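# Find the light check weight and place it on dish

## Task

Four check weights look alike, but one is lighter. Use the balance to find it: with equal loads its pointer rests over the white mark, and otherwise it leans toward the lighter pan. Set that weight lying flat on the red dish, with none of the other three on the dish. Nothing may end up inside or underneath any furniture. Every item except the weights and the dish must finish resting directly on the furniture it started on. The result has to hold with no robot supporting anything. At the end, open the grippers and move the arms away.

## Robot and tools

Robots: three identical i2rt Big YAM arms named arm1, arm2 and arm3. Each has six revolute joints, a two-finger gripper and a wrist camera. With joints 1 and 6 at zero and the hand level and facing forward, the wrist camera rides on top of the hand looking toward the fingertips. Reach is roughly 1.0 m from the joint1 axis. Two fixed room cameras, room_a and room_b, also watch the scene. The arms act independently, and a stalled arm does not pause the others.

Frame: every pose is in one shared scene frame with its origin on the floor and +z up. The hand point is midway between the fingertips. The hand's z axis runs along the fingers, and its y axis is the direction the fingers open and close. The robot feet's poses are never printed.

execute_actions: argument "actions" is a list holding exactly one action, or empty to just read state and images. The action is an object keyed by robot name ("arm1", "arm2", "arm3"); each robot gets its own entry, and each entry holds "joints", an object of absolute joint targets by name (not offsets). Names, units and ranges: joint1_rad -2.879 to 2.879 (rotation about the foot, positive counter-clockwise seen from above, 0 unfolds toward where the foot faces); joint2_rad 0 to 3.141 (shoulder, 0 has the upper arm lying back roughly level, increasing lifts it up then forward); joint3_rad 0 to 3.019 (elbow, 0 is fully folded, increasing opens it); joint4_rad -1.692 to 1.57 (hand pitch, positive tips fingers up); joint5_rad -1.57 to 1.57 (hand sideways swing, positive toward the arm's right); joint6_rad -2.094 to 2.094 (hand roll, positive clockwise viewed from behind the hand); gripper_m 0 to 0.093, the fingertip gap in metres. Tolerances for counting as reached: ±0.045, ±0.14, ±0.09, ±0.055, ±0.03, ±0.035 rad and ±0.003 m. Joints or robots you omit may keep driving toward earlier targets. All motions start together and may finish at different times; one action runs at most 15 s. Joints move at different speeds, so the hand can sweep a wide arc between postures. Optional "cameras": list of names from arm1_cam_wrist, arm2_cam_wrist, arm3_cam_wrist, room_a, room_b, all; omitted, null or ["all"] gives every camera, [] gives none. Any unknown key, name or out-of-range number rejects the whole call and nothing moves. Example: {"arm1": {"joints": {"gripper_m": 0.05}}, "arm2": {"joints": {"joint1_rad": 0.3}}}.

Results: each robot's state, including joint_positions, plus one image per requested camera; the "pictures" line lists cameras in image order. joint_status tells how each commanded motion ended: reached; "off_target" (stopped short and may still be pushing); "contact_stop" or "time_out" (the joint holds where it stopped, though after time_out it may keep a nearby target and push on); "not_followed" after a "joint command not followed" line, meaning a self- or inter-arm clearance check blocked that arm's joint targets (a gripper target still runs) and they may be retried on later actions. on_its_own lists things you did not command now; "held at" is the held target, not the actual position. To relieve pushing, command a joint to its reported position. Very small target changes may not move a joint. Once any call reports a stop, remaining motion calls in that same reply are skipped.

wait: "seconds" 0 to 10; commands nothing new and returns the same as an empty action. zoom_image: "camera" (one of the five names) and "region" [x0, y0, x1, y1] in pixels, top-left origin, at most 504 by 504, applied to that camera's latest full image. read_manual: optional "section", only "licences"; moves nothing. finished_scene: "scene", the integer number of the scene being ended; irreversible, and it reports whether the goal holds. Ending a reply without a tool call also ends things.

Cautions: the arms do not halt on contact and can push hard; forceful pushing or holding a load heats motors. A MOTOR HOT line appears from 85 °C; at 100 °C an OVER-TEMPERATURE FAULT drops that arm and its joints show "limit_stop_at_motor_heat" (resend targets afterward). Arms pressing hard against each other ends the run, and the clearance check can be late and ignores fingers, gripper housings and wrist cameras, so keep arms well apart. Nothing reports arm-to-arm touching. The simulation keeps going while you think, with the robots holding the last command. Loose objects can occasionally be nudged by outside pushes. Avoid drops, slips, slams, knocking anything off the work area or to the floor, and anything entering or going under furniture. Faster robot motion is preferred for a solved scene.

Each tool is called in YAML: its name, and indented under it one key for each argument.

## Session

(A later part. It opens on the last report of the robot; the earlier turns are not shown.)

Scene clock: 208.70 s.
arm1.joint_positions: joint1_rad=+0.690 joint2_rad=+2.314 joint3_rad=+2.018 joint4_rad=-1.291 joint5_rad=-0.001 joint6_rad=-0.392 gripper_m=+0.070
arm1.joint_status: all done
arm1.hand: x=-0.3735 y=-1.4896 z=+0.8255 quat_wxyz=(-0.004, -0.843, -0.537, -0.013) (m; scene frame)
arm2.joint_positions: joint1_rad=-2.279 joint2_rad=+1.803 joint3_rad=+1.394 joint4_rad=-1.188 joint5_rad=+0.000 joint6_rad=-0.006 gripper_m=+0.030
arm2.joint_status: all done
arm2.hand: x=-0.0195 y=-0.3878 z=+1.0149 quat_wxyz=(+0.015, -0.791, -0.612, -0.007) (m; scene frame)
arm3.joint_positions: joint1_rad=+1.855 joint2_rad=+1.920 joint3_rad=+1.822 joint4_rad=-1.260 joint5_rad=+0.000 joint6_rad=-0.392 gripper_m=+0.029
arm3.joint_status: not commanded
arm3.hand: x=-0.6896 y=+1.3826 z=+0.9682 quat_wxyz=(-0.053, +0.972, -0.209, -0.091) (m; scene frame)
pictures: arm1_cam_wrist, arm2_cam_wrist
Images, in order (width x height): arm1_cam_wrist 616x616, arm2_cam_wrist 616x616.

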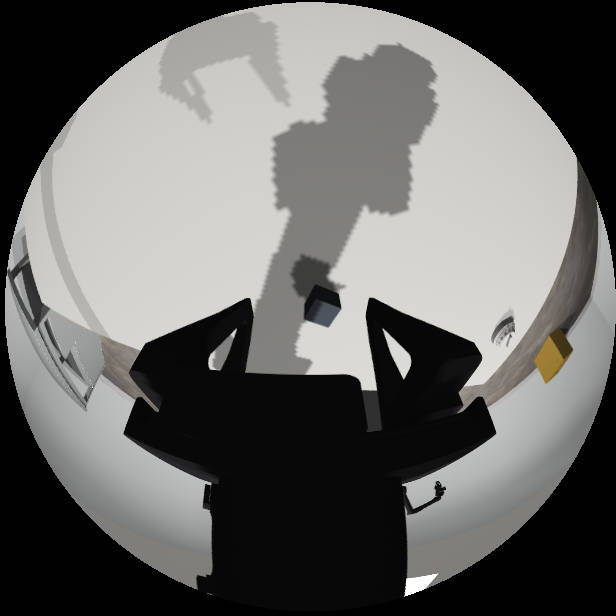

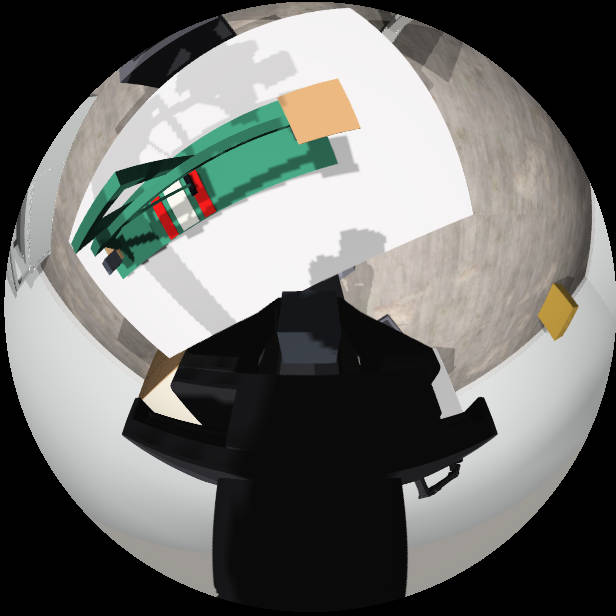

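execute_actions:
  actions:
    - {"arm2":{"joints":{"joint1_rad":-2.31,"joint2_rad":2.05,"joint3_rad":1.75,"joint4_rad":-1.25}},"arm1":{"joints":{"joint1_rad":0.66,"joint2_rad":2.45,"joint4_rad":-1.3,"joint6_rad":0.0}}}
  cameras: ["arm2_cam_wrist","arm1_cam_wrist"]

Scene clock: 212.40 s.
arm1.joint_positions: joint1_rad=+0.661 joint2_rad=+2.440 joint3_rad=+2.019 joint4_rad=-1.291 joint5_rad=-0.001 joint6_rad=-0.015 gripper_m=+0.070
arm1.joint_status: all done
arm1.hand: x=-0.3702 y=-1.4615 z=+0.7429 quat_wxyz=(+0.020, -0.932, -0.355, -0.072) (m; scene frame)
arm2.joint_positions: joint1_rad=-2.306 joint2_rad=+2.053 joint3_rad=+1.689 joint4_rad=-1.239 joint5_rad=+0.000 joint6_rad=-0.006 gripper_m=+0.030
arm2.joint_status: all done
arm2.hand: x=-0.0584 y=-0.4680 z=+0.9826 quat_wxyz=(+0.017, -0.799, -0.601, -0.009) (m; scene frame)
arm3.joint_positions: joint1_rad=+1.855 joint2_rad=+1.920 joint3_rad=+1.822 joint4_rad=-1.260 joint5_rad=+0.000 joint6_rad=-0.392 gripper_m=+0.029
arm3.joint_status: not commanded
arm3.hand: x=-0.6896 y=+1.3826 z=+0.9682 quat_wxyz=(-0.053, +0.972, -0.209, -0.091) (m; scene frame)
pictures: arm1_cam_wrist, arm2_cam_wrist
Images, in order (width x height): arm1_cam_wrist 616x616, arm2_cam_wrist 616x616.

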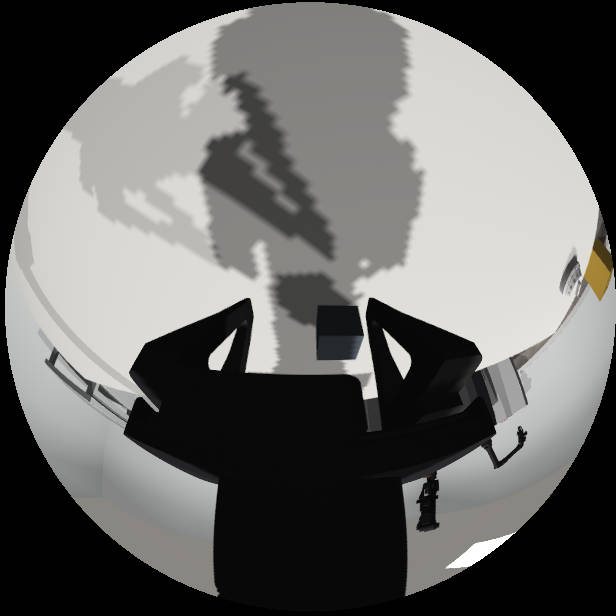

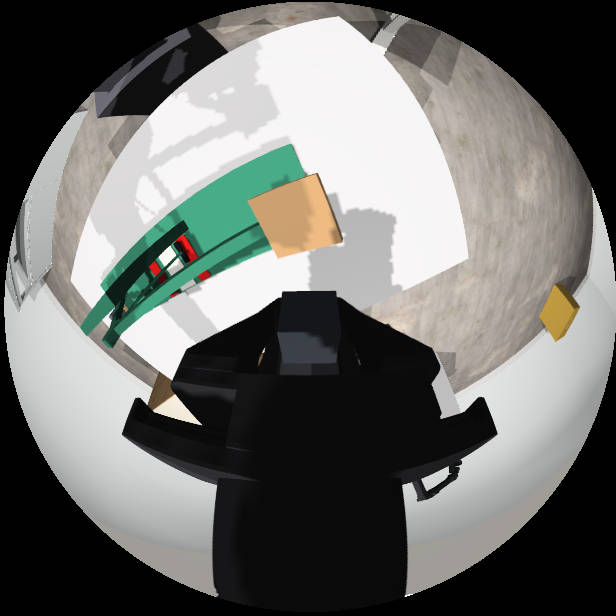

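execute_actions:
  actions:
    - {"arm2":{"joints":{"joint1_rad":-2.26,"joint2_rad":2.2,"joint4_rad":-1.15}},"arm1":{"joints":{"joint2_rad":2.58,"joint4_rad":-1.34}}}
  cameras: ["arm2_cam_wrist","arm1_cam_wrist"]

execute_actions:
  actions:
    - {"arm1":{"joints":{"gripper_m":0.02}}}
  cameras: ["arm2_cam_wrist","arm1_cam_wrist"]

Scene clock: 214.83 s.
arm1.joint_positions: joint1_rad=+0.661 joint2_rad=+2.493 joint3_rad=+2.047 joint4_rad=-1.331 joint5_rad=-0.001 joint6_rad=-0.012 gripper_m=+0.070
arm1.joint_status: all done
arm1.hand: x=-0.3622 y=-1.4548 z=+0.7189 quat_wxyz=(+0.032, -0.929, -0.353, -0.103) (m; scene frame)
arm2.joint_positions: joint1_rad=-2.259 joint2_rad=+2.199 joint3_rad=+1.712 joint4_rad=-1.160 joint5_rad=+0.004 joint6_rad=-0.006 gripper_m=+0.030
arm2.joint_status: all done
arm2.hand: x=-0.0354 y=-0.4862 z=+0.9024 quat_wxyz=(+0.032, -0.784, -0.619, -0.025) (m; scene frame)
arm3.joint_positions: joint1_rad=+1.855 joint2_rad=+1.920 joint3_rad=+1.822 joint4_rad=-1.260 joint5_rad=+0.000 joint6_rad=-0.392 gripper_m=+0.029
arm3.joint_status: not commanded
arm3.hand: x=-0.6896 y=+1.3826 z=+0.9682 quat_wxyz=(-0.053, +0.972, -0.209, -0.091) (m; scene frame)
pictures: arm1_cam_wrist, arm2_cam_wrist
Images, in order (width x height): arm1_cam_wrist 616x616, arm2_cam_wrist 616x616.

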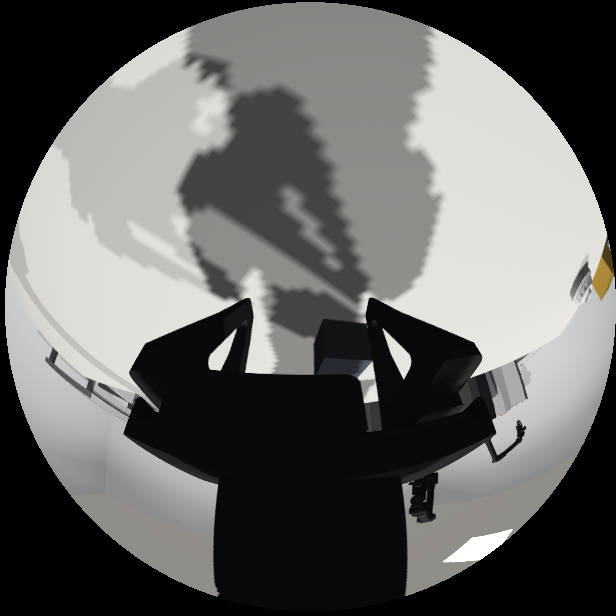

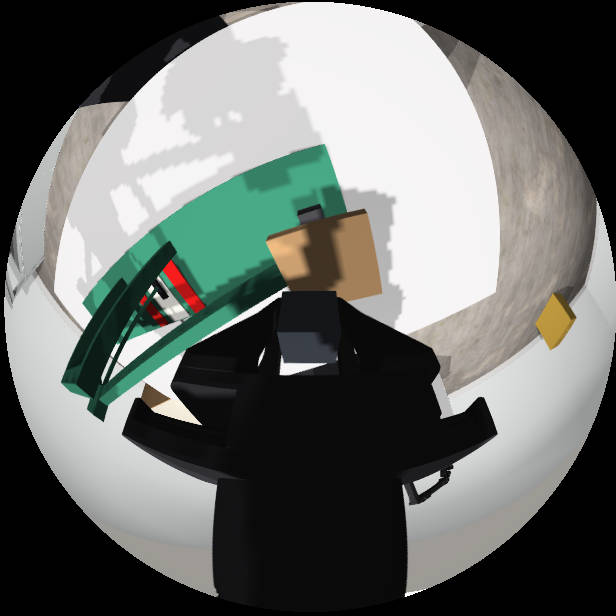

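Scene clock: 215.43 s.
arm1.joint_positions: joint1_rad=+0.661 joint2_rad=+2.493 joint3_rad=+2.047 joint4_rad=-1.332 joint5_rad=+0.000 joint6_rad=-0.012 gripper_m=+0.020
arm1.joint_status: all done
arm1.hand: x=-0.3621 y=-1.4546 z=+0.7189 quat_wxyz=(+0.032, -0.929, -0.353, -0.103) (m; scene frame)
arm2.joint_positions: joint1_rad=-2.259 joint2_rad=+2.199 joint3_rad=+1.712 joint4_rad=-1.160 joint5_rad=+0.004 joint6_rad=-0.006 gripper_m=+0.030
arm2.joint_status: not commanded
arm2.hand: x=-0.0354 y=-0.4862 z=+0.9024 quat_wxyz=(+0.032, -0.784, -0.619, -0.025) (m; scene frame)
arm3.joint_positions: joint1_rad=+1.855 joint2_rad=+1.920 joint3_rad=+1.822 joint4_rad=-1.260 joint5_rad=+0.000 joint6_rad=-0.392 gripper_m=+0.029
arm3.joint_status: not commanded
arm3.hand: x=-0.6896 y=+1.3826 z=+0.9682 quat_wxyz=(-0.053, +0.972, -0.209, -0.091) (m; scene frame)
pictures: arm1_cam_wrist, arm2_cam_wrist
Images, in order (width x height): arm1_cam_wrist 616x616, arm2_cam_wrist 616x616.

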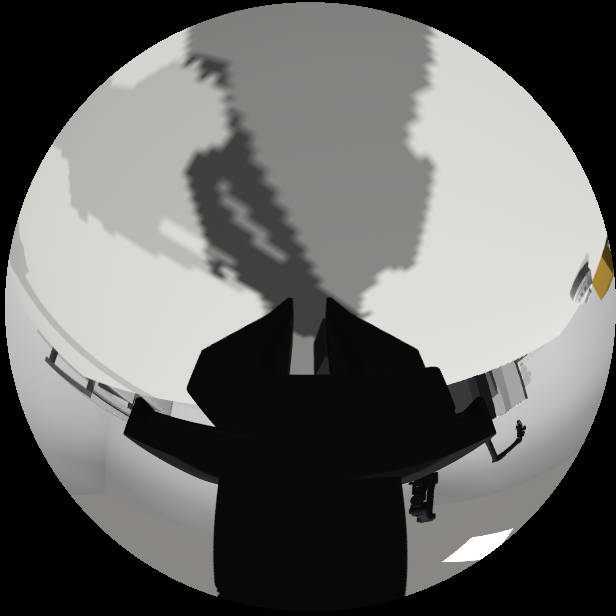

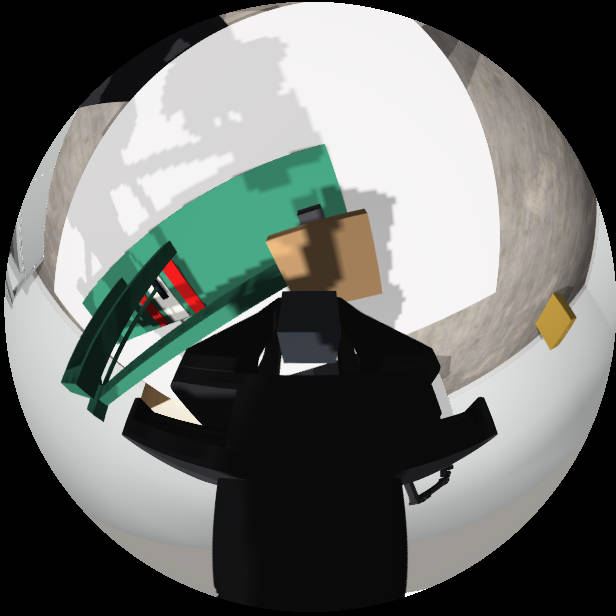

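execute_actions:
  actions:
    - {"arm2":{"joints":{"joint4_rad":-1.08}},"arm1":{"joints":{"gripper_m":0.07,"joint2_rad":2.35}}}
  cameras: ["arm2_cam_wrist","arm1_cam_wrist"]

Scene clock: 218.33 s.
arm1.joint_positions: joint1_rad=+0.661 joint2_rad=+2.331 joint3_rad=+2.045 joint4_rad=-1.332 joint5_rad=+0.000 joint6_rad=-0.012 gripper_m=+0.070
arm1.joint_status: all done
arm1.hand: x=-0.3848 y=-1.4728 z=+0.8237 quat_wxyz=(+0.005, -0.935, -0.355, -0.029) (m; scene frame)
arm2.joint_positions: joint1_rad=-2.260 joint2_rad=+2.199 joint3_rad=+1.712 joint4_rad=-1.114 joint5_rad=+0.002 joint6_rad=-0.006 gripper_m=+0.030
arm2.joint_status: all done
arm2.hand: x=-0.0385 y=-0.4972 z=+0.9020 quat_wxyz=(+0.017, -0.785, -0.619, -0.007) (m; scene frame)
arm3.joint_positions: joint1_rad=+1.855 joint2_rad=+1.920 joint3_rad=+1.822 joint4_rad=-1.260 joint5_rad=+0.000 joint6_rad=-0.392 gripper_m=+0.029
arm3.joint_status: not commanded
arm3.hand: x=-0.6896 y=+1.3826 z=+0.9682 quat_wxyz=(-0.053, +0.972, -0.209, -0.091) (m; scene frame)
pictures: arm1_cam_wrist, arm2_cam_wrist
Images, in order (width x height): arm1_cam_wrist 616x616, arm2_cam_wrist 616x616.

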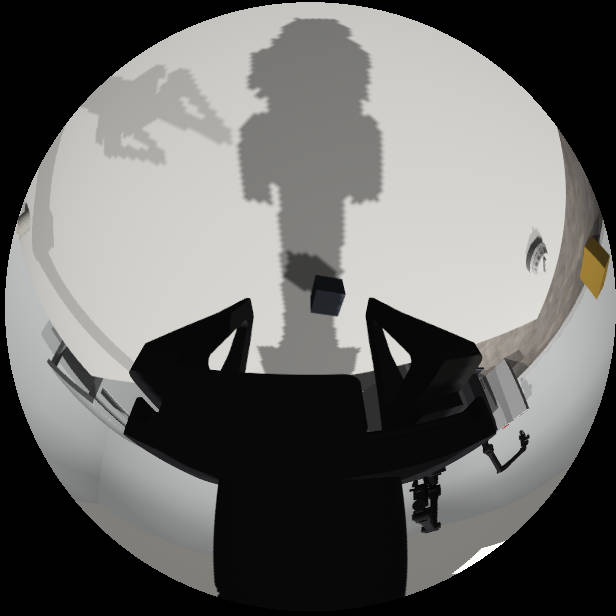

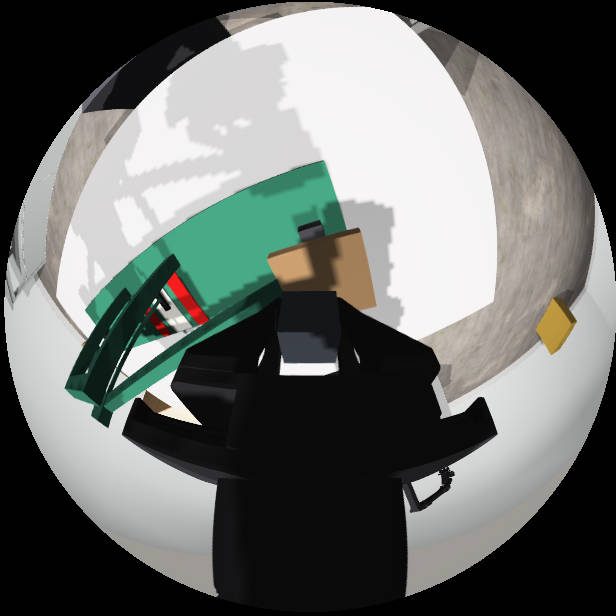

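execute_actions:
  actions:
    - {"arm2":{"joints":{"joint4_rad":-1.03}},"arm1":{"joints":{"joint1_rad":0.64,"joint4_rad":-1.45,"joint2_rad":2.56}}}
  cameras: ["arm2_cam_wrist","arm1_cam_wrist"]

Scene clock: 221.70 s.
arm1.joint_positions: joint1_rad=+0.645 joint2_rad=+2.510 joint3_rad=+2.063 joint4_rad=-1.441 joint5_rad=+0.001 joint6_rad=-0.011 gripper_m=+0.070
arm1.joint_status: all done
arm1.hand: x=-0.3510 y=-1.4316 z=+0.7203 quat_wxyz=(+0.050, -0.925, -0.343, -0.155) (m; scene frame)
arm2.joint_positions: joint1_rad=-2.260 joint2_rad=+2.199 joint3_rad=+1.712 joint4_rad=-1.063 joint5_rad=+0.002 joint6_rad=-0.006 gripper_m=+0.030
arm2.joint_status: all done
arm2.hand: x=-0.0415 y=-0.5092 z=+0.9019 quat_wxyz=(+0.002, -0.785, -0.619, +0.013) (m; scene frame)
arm3.joint_positions: joint1_rad=+1.855 joint2_rad=+1.920 joint3_rad=+1.822 joint4_rad=-1.260 joint5_rad=+0.000 joint6_rad=-0.392 gripper_m=+0.029
arm3.joint_status: not commanded
arm3.hand: x=-0.6896 y=+1.3826 z=+0.9682 quat_wxyz=(-0.053, +0.972, -0.209, -0.091) (m; scene frame)
pictures: arm1_cam_wrist, arm2_cam_wrist
Images, in order (width x height): arm1_cam_wrist 616x616, arm2_cam_wrist 616x616.

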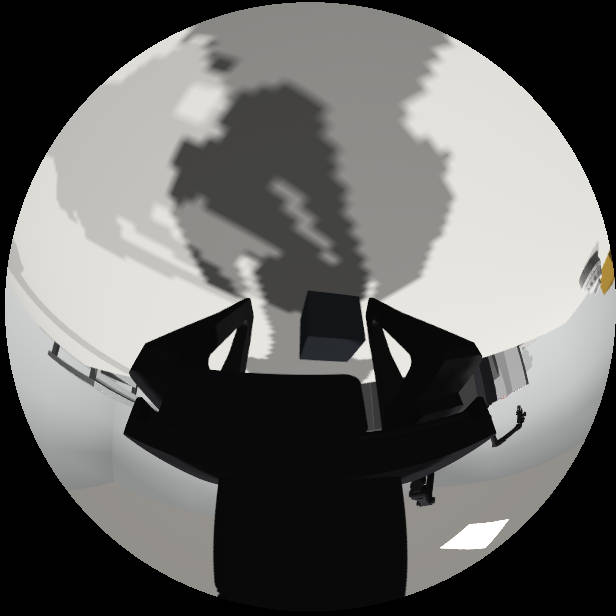

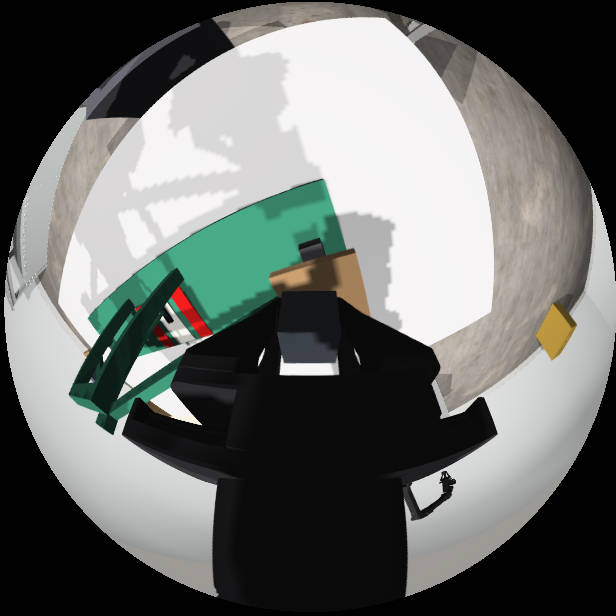

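execute_actions:
  actions:
    - {"arm2":{"joints":{"joint4_rad":-1.0,"joint2_rad":2.3}},"arm1":{"joints":{"gripper_m":0.02}}}
  cameras: ["arm2_cam_wrist","arm1_cam_wrist"]

Scene clock: 223.50 s.
arm1.joint_positions: joint1_rad=+0.643 joint2_rad=+2.510 joint3_rad=+2.063 joint4_rad=-1.442 joint5_rad=+0.001 joint6_rad=-0.010 gripper_m=+0.030
arm1.joint_status: gripper_m off_target (ended at +0.030, target +0.020)
arm1.hand: x=-0.3516 y=-1.4307 z=+0.7203 quat_wxyz=(+0.051, -0.926, -0.342, -0.155) (m; scene frame)
arm2.joint_positions: joint1_rad=-2.234 joint2_rad=+2.265 joint3_rad=+1.712 joint4_rad=-1.018 joint5_rad=-0.018 joint6_rad=-0.003 gripper_m=+0.030
arm2.joint_status: all done
arm2.hand: x=-0.0222 y=-0.5127 z=+0.8603 quat_wxyz=(+0.001, -0.778, -0.629, -0.002) (m; scene frame)
arm3.joint_positions: joint1_rad=+1.855 joint2_rad=+1.920 joint3_rad=+1.822 joint4_rad=-1.260 joint5_rad=+0.000 joint6_rad=-0.392 gripper_m=+0.029
arm3.joint_status: not commanded
arm3.hand: x=-0.6896 y=+1.3826 z=+0.9682 quat_wxyz=(-0.053, +0.972, -0.209, -0.091) (m; scene frame)
pictures: arm1_cam_wrist, arm2_cam_wrist
Images, in order (width x height): arm1_cam_wrist 616x616, arm2_cam_wrist 616x616.

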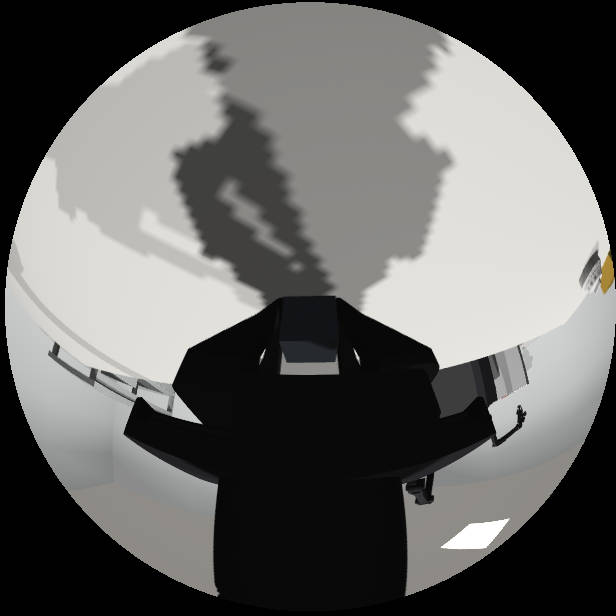

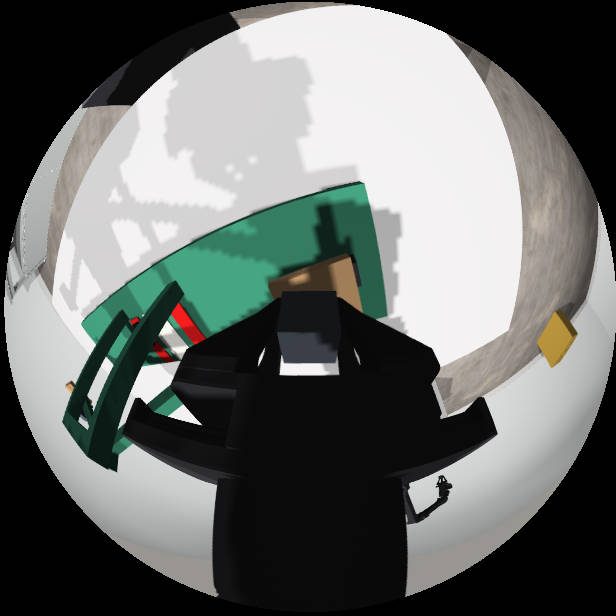

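execute_actions:
  actions:
    - {"arm2":{"joints":{"gripper_m":0.06,"joint1_rad":-2.24}},"arm1":{"joints":{"joint2_rad":2.0}}}
  cameras: ["arm2_cam_wrist"]

execute_actions:
  actions:
    - {"arm2":{"joints":{"joint2_rad":1.95}}}
  cameras: ["arm2_cam_wrist"]

wait:
  seconds: 2

Scene clock: 226.87 s.
arm1.joint_positions: joint1_rad=+0.643 joint2_rad=+1.998 joint3_rad=+2.041 joint4_rad=-1.442 joint5_rad=+0.001 joint6_rad=-0.010 gripper_m=+0.030
arm1.joint_status: all done
arm1.hand: x=-0.3783 y=-1.4488 z=+1.0402 quat_wxyz=(-0.031, -0.935, -0.344, +0.075) (m; scene frame)
arm2.joint_positions: joint1_rad=-2.238 joint2_rad=+2.268 joint3_rad=+1.715 joint4_rad=-1.006 joint5_rad=+0.001 joint6_rad=-0.002 gripper_m=+0.060
arm2.joint_status: all done
arm2.hand: x=-0.0289 y=-0.5150 z=+0.8597 quat_wxyz=(+0.004, -0.779, -0.626, +0.009) (m; scene frame)
arm3.joint_positions: joint1_rad=+1.855 joint2_rad=+1.920 joint3_rad=+1.822 joint4_rad=-1.260 joint5_rad=+0.000 joint6_rad=-0.392 gripper_m=+0.029
arm3.joint_status: not commanded
arm3.hand: x=-0.6896 y=+1.3826 z=+0.9682 quat_wxyz=(-0.053, +0.972, -0.209, -0.091) (m; scene frame)
pictures: arm2_cam_wrist
Images, in order (width x height): arm2_cam_wrist 616x616.

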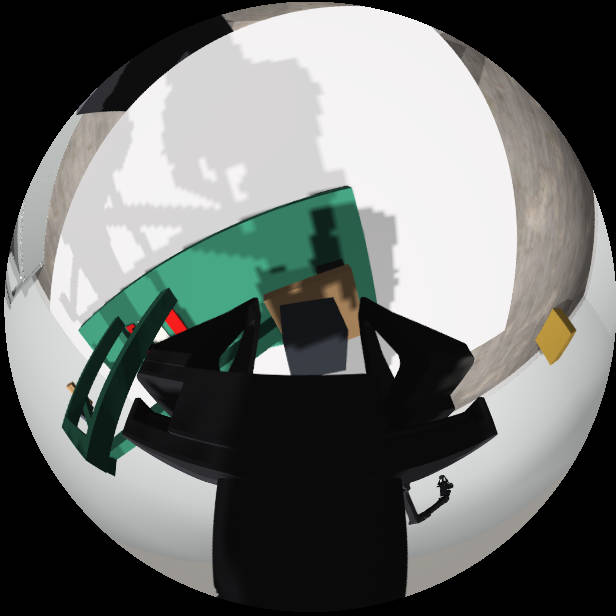

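Scene clock: 228.47 s.
arm1.joint_positions: joint1_rad=+0.643 joint2_rad=+1.998 joint3_rad=+2.041 joint4_rad=-1.442 joint5_rad=+0.001 joint6_rad=-0.010 gripper_m=+0.030
arm1.joint_status: not commanded
arm1.hand: x=-0.3783 y=-1.4488 z=+1.0402 quat_wxyz=(-0.031, -0.935, -0.344, +0.075) (m; scene frame)
arm2.joint_positions: joint1_rad=-2.238 joint2_rad=+1.940 joint3_rad=+1.735 joint4_rad=-1.006 joint5_rad=+0.001 joint6_rad=-0.002 gripper_m=+0.060
arm2.joint_status: all done
arm2.hand: x=-0.0336 y=-0.5530 z=+1.0801 quat_wxyz=(-0.104, -0.766, -0.618, +0.144) (m; scene frame)
arm3.joint_positions: joint1_rad=+1.855 joint2_rad=+1.920 joint3_rad=+1.822 joint4_rad=-1.260 joint5_rad=+0.000 joint6_rad=-0.392 gripper_m=+0.029
arm3.joint_status: not commanded
arm3.hand: x=-0.6896 y=+1.3826 z=+0.9682 quat_wxyz=(-0.053, +0.972, -0.209, -0.091) (m; scene frame)
pictures: arm2_cam_wrist
Images, in order (width x height): arm2_cam_wrist 616x616.

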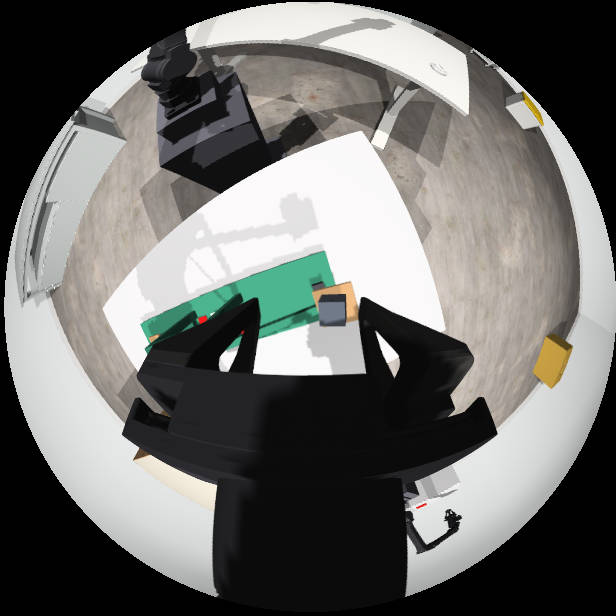

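Scene clock: 230.47 s.
arm1.joint_positions: joint1_rad=+0.643 joint2_rad=+1.998 joint3_rad=+2.041 joint4_rad=-1.442 joint5_rad=+0.001 joint6_rad=-0.010 gripper_m=+0.030
arm1.joint_status: not commanded
arm1.hand: x=-0.3783 y=-1.4488 z=+1.0402 quat_wxyz=(-0.031, -0.935, -0.344, +0.075) (m; scene frame)
arm2.joint_positions: joint1_rad=-2.238 joint2_rad=+1.940 joint3_rad=+1.735 joint4_rad=-1.006 joint5_rad=+0.001 joint6_rad=-0.002 gripper_m=+0.060
arm2.joint_status: all done
arm2.hand: x=-0.0336 y=-0.5530 z=+1.0801 quat_wxyz=(-0.104, -0.766, -0.618, +0.144) (m; scene frame)
arm3.joint_positions: joint1_rad=+1.855 joint2_rad=+1.920 joint3_rad=+1.822 joint4_rad=-1.260 joint5_rad=+0.000 joint6_rad=-0.392 gripper_m=+0.029
arm3.joint_status: not commanded
arm3.hand: x=-0.6896 y=+1.3826 z=+0.9682 quat_wxyz=(-0.053, +0.972, -0.209, -0.091) (m; scene frame)
wait: 2.00 s; at rest by 0.27 s
pictures: arm1_cam_wrist, arm2_cam_wrist, arm3_cam_wrist, room_a, room_b
Images, in order (width x height): arm1_cam_wrist 616x616, arm2_cam_wrist 616x616, arm3_cam_wrist 616x616, room_a 896x504, room_b 896x504.

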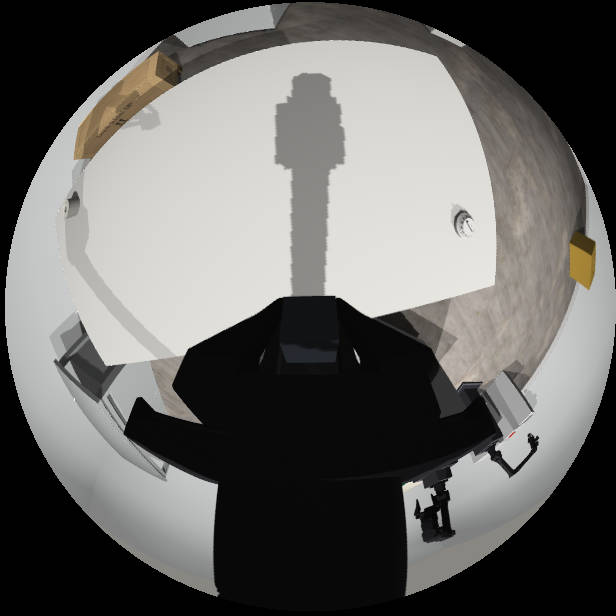

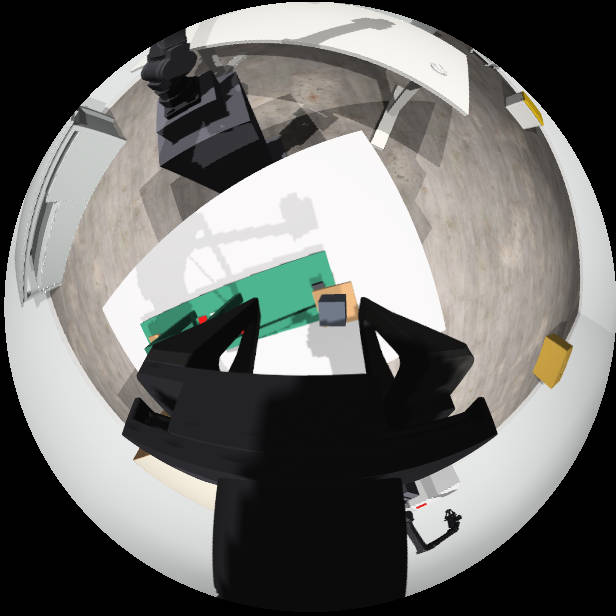

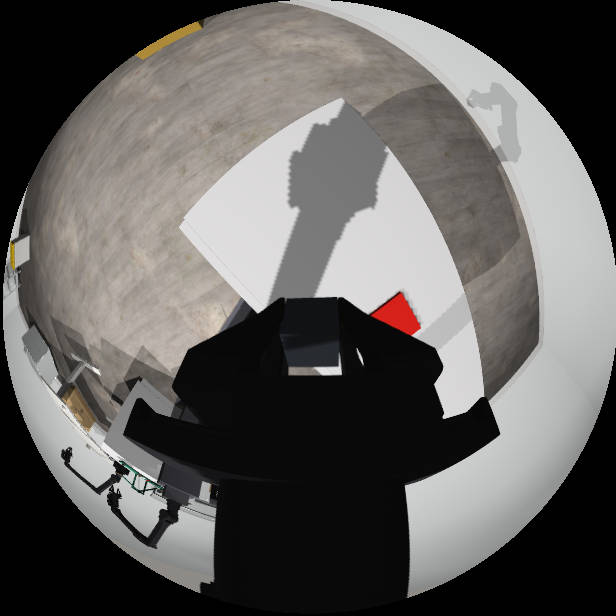

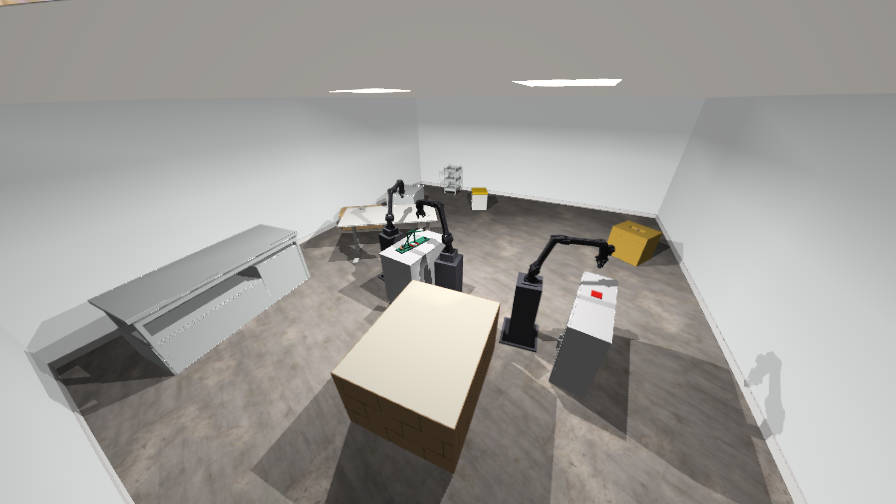

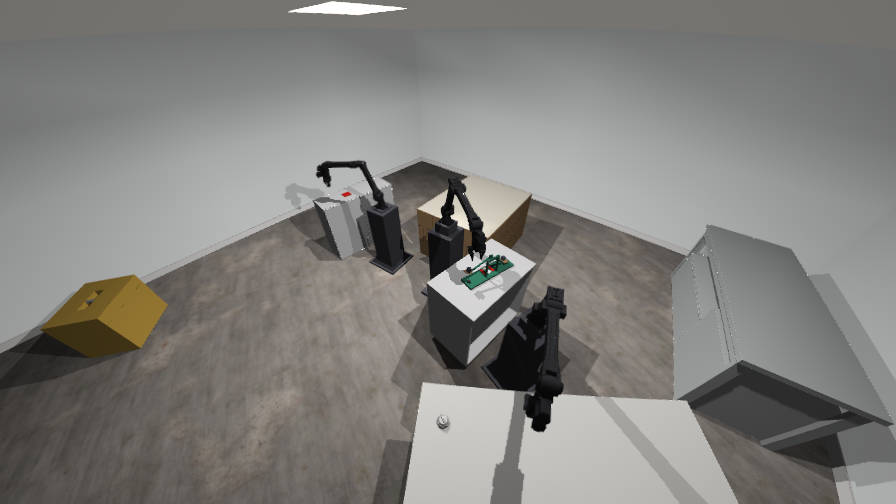

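Need pointer view; turn arm2's hand left.

execute_actions:
  actions:
    - {"arm2":{"joints":{"joint1_rad":-2.0,"joint4_rad":-1.2,"joint2_rad":1.8}}}
  cameras: ["arm2_cam_wrist"]

zoom_image:
  camera: "arm2_cam_wrist"
  region: [100,100,500,360]

Scene clock: 238.00 s.
arm1.joint_positions: joint1_rad=+0.643 joint2_rad=+1.998 joint3_rad=+2.041 joint4_rad=-1.442 joint5_rad=+0.001 joint6_rad=-0.010 gripper_m=+0.030
arm1.joint_status: not commanded
arm1.hand: x=-0.3783 y=-1.4488 z=+1.0402 quat_wxyz=(-0.031, -0.935, -0.344, +0.075) (m; scene frame)
arm2.joint_positions: joint1_rad=-2.006 joint2_rad=+1.779 joint3_rad=+1.735 joint4_rad=-1.184 joint5_rad=-0.002 joint6_rad=-0.002 gripper_m=+0.060
arm2.joint_status: all done
arm2.hand: x=+0.1248 y=-0.5182 z=+1.1654 quat_wxyz=(-0.114, -0.691, -0.704, +0.123) (m; scene frame)
arm3.joint_positions: joint1_rad=+1.855 joint2_rad=+1.920 joint3_rad=+1.822 joint4_rad=-1.260 joint5_rad=+0.000 joint6_rad=-0.392 gripper_m=+0.029
arm3.joint_status: not commanded
arm3.hand: x=-0.6896 y=+1.3826 z=+0.9682 quat_wxyz=(-0.053, +0.972, -0.209, -0.091) (m; scene frame)
pictures: arm2_cam_wrist
Images, in order (width x height): arm2_cam_wrist 616x616.

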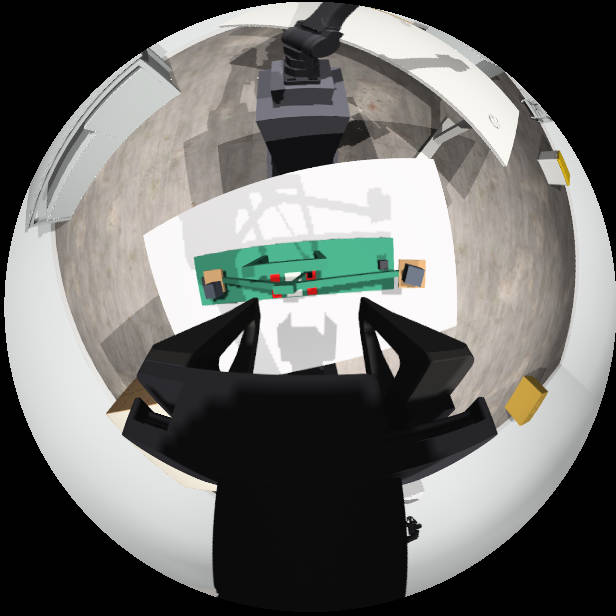

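Region (100, 100, 500, 360) of arm2_cam_wrist's 616x616 image, scaled by 1.260, with more detail than that image has; it fills the top 328 rows of this view, and the rest is white.

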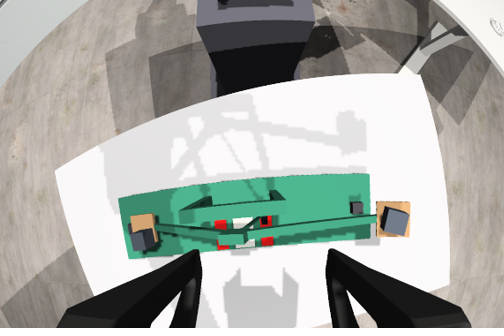

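zoom_image:
  camera: "arm2_cam_wrist"
  region: [190,230,440,320]

Region (190, 230, 440, 320) of arm2_cam_wrist's 616x616 image, scaled by 2.016, with more detail than that image has; it fills the top 181 rows of this view, and the rest is white.

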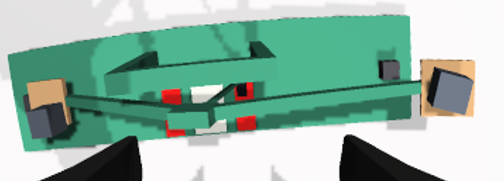

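execute_actions:
  actions:
    - {"arm2":{"joints":{"joint1_rad":-2.26,"joint4_rad":-1.08,"joint2_rad":2.08,"joint3_rad":1.71,"gripper_m":0.07}},"arm1":{"joints":{"joint2_rad":2.5}},"arm3":{"joints":{"joint2_rad":2.22}}}
  cameras: ["arm2_cam_wrist"]

execute_actions:
  actions:
    - {"arm1":{"joints":{"gripper_m":0.06}},"arm3":{"joints":{"gripper_m":0.06}}}
  cameras: ["arm3_cam_wrist"]

execute_actions:
  actions:
    - {"arm1":{"joints":{"joint2_rad":1.9}},"arm3":{"joints":{"joint2_rad":1.8}}}
  cameras: ["arm3_cam_wrist","room_a"]

Scene clock: 243.17 s.
arm1.joint_positions: joint1_rad=+0.643 joint2_rad=+2.489 joint3_rad=+2.050 joint4_rad=-1.446 joint5_rad=+0.001 joint6_rad=-0.009 gripper_m=+0.030
arm1.joint_status: all done
arm1.hand: x=-0.3507 y=-1.4295 z=+0.7298 quat_wxyz=(+0.050, -0.926, -0.341, -0.153) (m; scene frame)
arm2.joint_positions: joint1_rad=-2.254 joint2_rad=+2.083 joint3_rad=+1.701 joint4_rad=-1.090 joint5_rad=-0.002 joint6_rad=-0.002 gripper_m=+0.070
arm2.joint_status: all done
arm2.hand: x=-0.0366 y=-0.5136 z=+0.9688 quat_wxyz=(-0.024, -0.783, -0.620, +0.042) (m; scene frame)
arm3.joint_positions: joint1_rad=+1.857 joint2_rad=+2.227 joint3_rad=+1.839 joint4_rad=-1.258 joint5_rad=+0.001 joint6_rad=-0.393 gripper_m=+0.029
arm3.joint_status: all done
arm3.hand: x=-0.6883 y=+1.3756 z=+0.7819 quat_wxyz=(+0.028, +0.977, -0.207, +0.028) (m; scene frame)
pictures: arm2_cam_wrist
Images, in order (width x height): arm2_cam_wrist 616x616.

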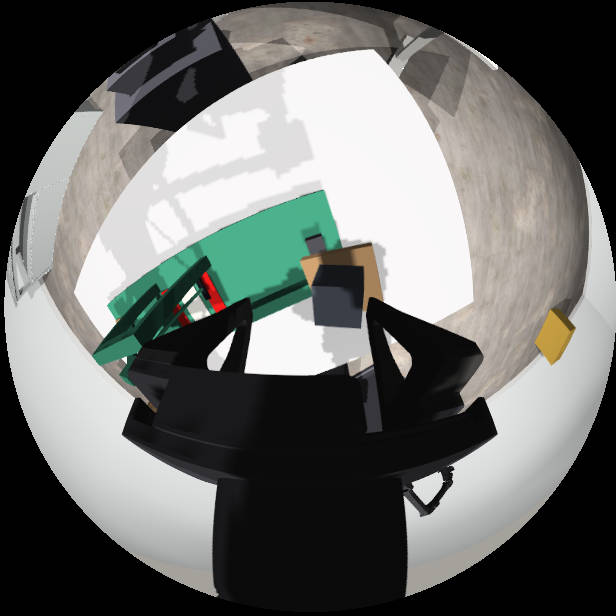

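Scene clock: 243.73 s.
arm1.joint_positions: joint1_rad=+0.643 joint2_rad=+2.489 joint3_rad=+2.050 joint4_rad=-1.446 joint5_rad=+0.001 joint6_rad=-0.009 gripper_m=+0.060
arm1.joint_status: all done
arm1.hand: x=-0.3507 y=-1.4295 z=+0.7298 quat_wxyz=(+0.050, -0.926, -0.341, -0.153) (m; scene frame)
arm2.joint_positions: joint1_rad=-2.254 joint2_rad=+2.083 joint3_rad=+1.701 joint4_rad=-1.090 joint5_rad=-0.002 joint6_rad=-0.002 gripper_m=+0.070
arm2.joint_status: not commanded
arm2.hand: x=-0.0366 y=-0.5136 z=+0.9688 quat_wxyz=(-0.024, -0.783, -0.620, +0.042) (m; scene frame)
arm3.joint_positions: joint1_rad=+1.857 joint2_rad=+2.227 joint3_rad=+1.839 joint4_rad=-1.258 joint5_rad=+0.001 joint6_rad=-0.393 gripper_m=+0.060
arm3.joint_status: all done
arm3.hand: x=-0.6883 y=+1.3756 z=+0.7819 quat_wxyz=(+0.028, +0.977, -0.207, +0.028) (m; scene frame)
pictures: arm3_cam_wrist
Images, in order (width x height): arm3_cam_wrist 616x616.

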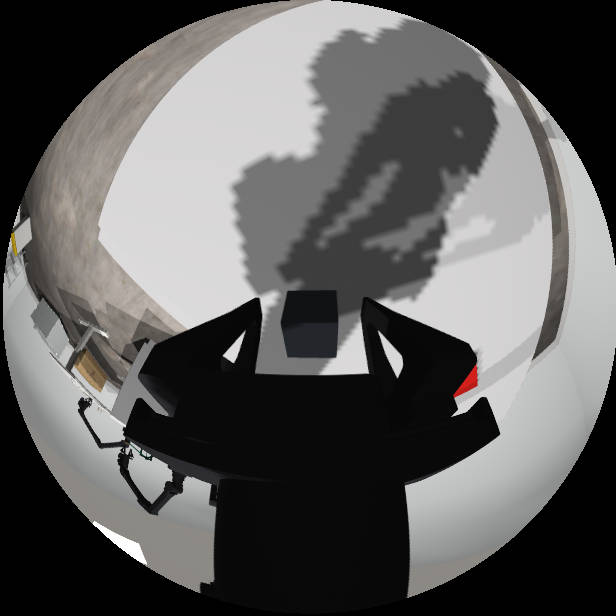

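Scene clock: 245.70 s.
arm1.joint_positions: joint1_rad=+0.643 joint2_rad=+1.885 joint3_rad=+2.049 joint4_rad=-1.446 joint5_rad=+0.001 joint6_rad=-0.009 gripper_m=+0.060
arm1.joint_status: all done
arm1.hand: x=-0.3690 y=-1.4397 z=+1.1153 quat_wxyz=(-0.051, -0.930, -0.341, +0.129) (m; scene frame)
arm2.joint_positions: joint1_rad=-2.254 joint2_rad=+2.083 joint3_rad=+1.701 joint4_rad=-1.090 joint5_rad=-0.002 joint6_rad=-0.002 gripper_m=+0.070
arm2.joint_status: not commanded
arm2.hand: x=-0.0366 y=-0.5136 z=+0.9688 quat_wxyz=(-0.024, -0.783, -0.620, +0.042) (m; scene frame)
arm3.joint_positions: joint1_rad=+1.857 joint2_rad=+1.811 joint3_rad=+1.837 joint4_rad=-1.258 joint5_rad=+0.001 joint6_rad=-0.393 gripper_m=+0.060
arm3.joint_status: all done
arm3.hand: x=-0.6855 y=+1.3788 z=+1.0427 quat_wxyz=(-0.089, +0.964, -0.206, -0.142) (m; scene frame)
pictures: arm3_cam_wrist, room_a
Images, in order (width x height): arm3_cam_wrist 616x616, room_a 896x504.

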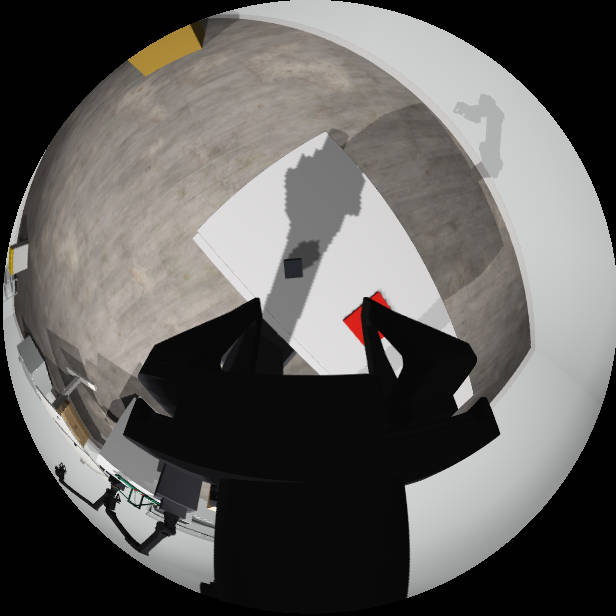

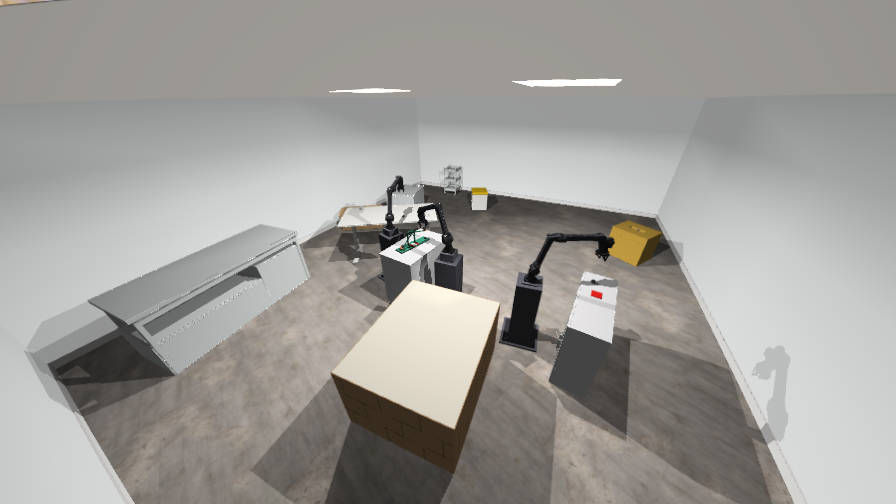

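Arm2: cube slightly right; descend.

execute_actions:
  actions:
    - {"arm2":{"joints":{"joint1_rad":-2.30,"joint4_rad":-1.06,"joint2_rad":2.2}}}
  cameras: ["arm2_cam_wrist"]

execute_actions:
  actions:
    - {"arm2":{"joints":{"gripper_m":0.02}}}
  cameras: ["arm2_cam_wrist"]

Scene clock: 248.57 s.
arm1.joint_positions: joint1_rad=+0.643 joint2_rad=+1.885 joint3_rad=+2.049 joint4_rad=-1.446 joint5_rad=+0.001 joint6_rad=-0.009 gripper_m=+0.060
arm1.joint_status: not commanded
arm1.hand: x=-0.3690 y=-1.4397 z=+1.1153 quat_wxyz=(-0.051, -0.930, -0.341, +0.129) (m; scene frame)
arm2.joint_positions: joint1_rad=-2.300 joint2_rad=+2.192 joint3_rad=+1.701 joint4_rad=-1.062 joint5_rad=-0.001 joint6_rad=+0.001 gripper_m=+0.070
arm2.joint_status: all done
arm2.hand: x=-0.0651 y=-0.4992 z=+0.9024 quat_wxyz=(+0.002, -0.800, -0.600, +0.011) (m; scene frame)
arm3.joint_positions: joint1_rad=+1.857 joint2_rad=+1.811 joint3_rad=+1.837 joint4_rad=-1.258 joint5_rad=+0.001 joint6_rad=-0.393 gripper_m=+0.060
arm3.joint_status: not commanded
arm3.hand: x=-0.6855 y=+1.3788 z=+1.0427 quat_wxyz=(-0.089, +0.964, -0.206, -0.142) (m; scene frame)
pictures: arm2_cam_wrist
Images, in order (width x height): arm2_cam_wrist 616x616.

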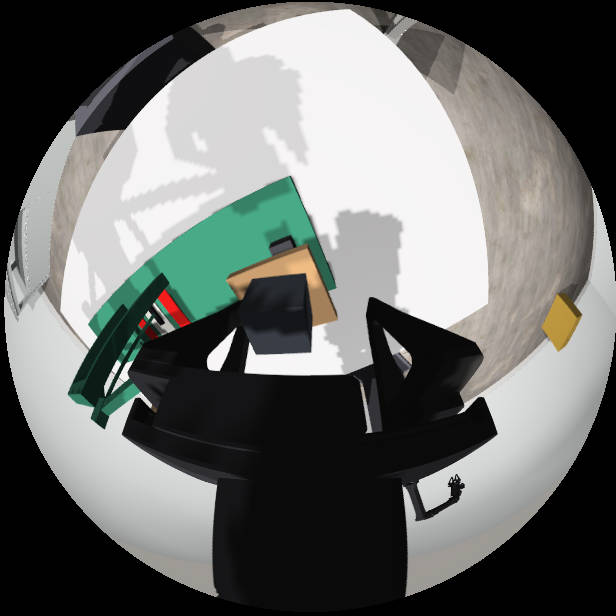

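Scene clock: 249.20 s.
arm1.joint_positions: joint1_rad=+0.643 joint2_rad=+1.885 joint3_rad=+2.049 joint4_rad=-1.446 joint5_rad=+0.001 joint6_rad=-0.009 gripper_m=+0.060
arm1.joint_status: not commanded
arm1.hand: x=-0.3690 y=-1.4397 z=+1.1153 quat_wxyz=(-0.051, -0.930, -0.341, +0.129) (m; scene frame)
arm2.joint_positions: joint1_rad=-2.298 joint2_rad=+2.192 joint3_rad=+1.701 joint4_rad=-1.062 joint5_rad=-0.001 joint6_rad=+0.001 gripper_m=+0.030
arm2.joint_status: gripper_m off_target (ended at +0.030, target +0.020)
arm2.hand: x=-0.0635 y=-0.4997 z=+0.9024 quat_wxyz=(+0.002, -0.799, -0.601, +0.011) (m; scene frame)
arm3.joint_positions: joint1_rad=+1.857 joint2_rad=+1.811 joint3_rad=+1.837 joint4_rad=-1.258 joint5_rad=+0.001 joint6_rad=-0.393 gripper_m=+0.060
arm3.joint_status: not commanded
arm3.hand: x=-0.6855 y=+1.3788 z=+1.0427 quat_wxyz=(-0.089, +0.964, -0.206, -0.142) (m; scene frame)
pictures: arm2_cam_wrist
Images, in order (width x height): arm2_cam_wrist 616x616.

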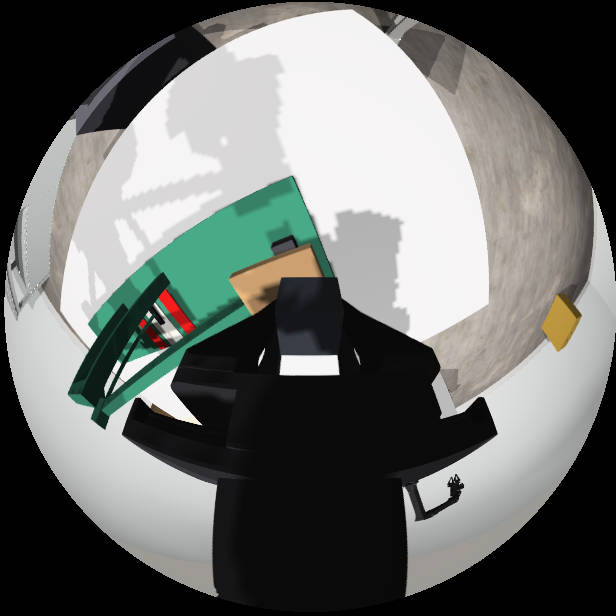

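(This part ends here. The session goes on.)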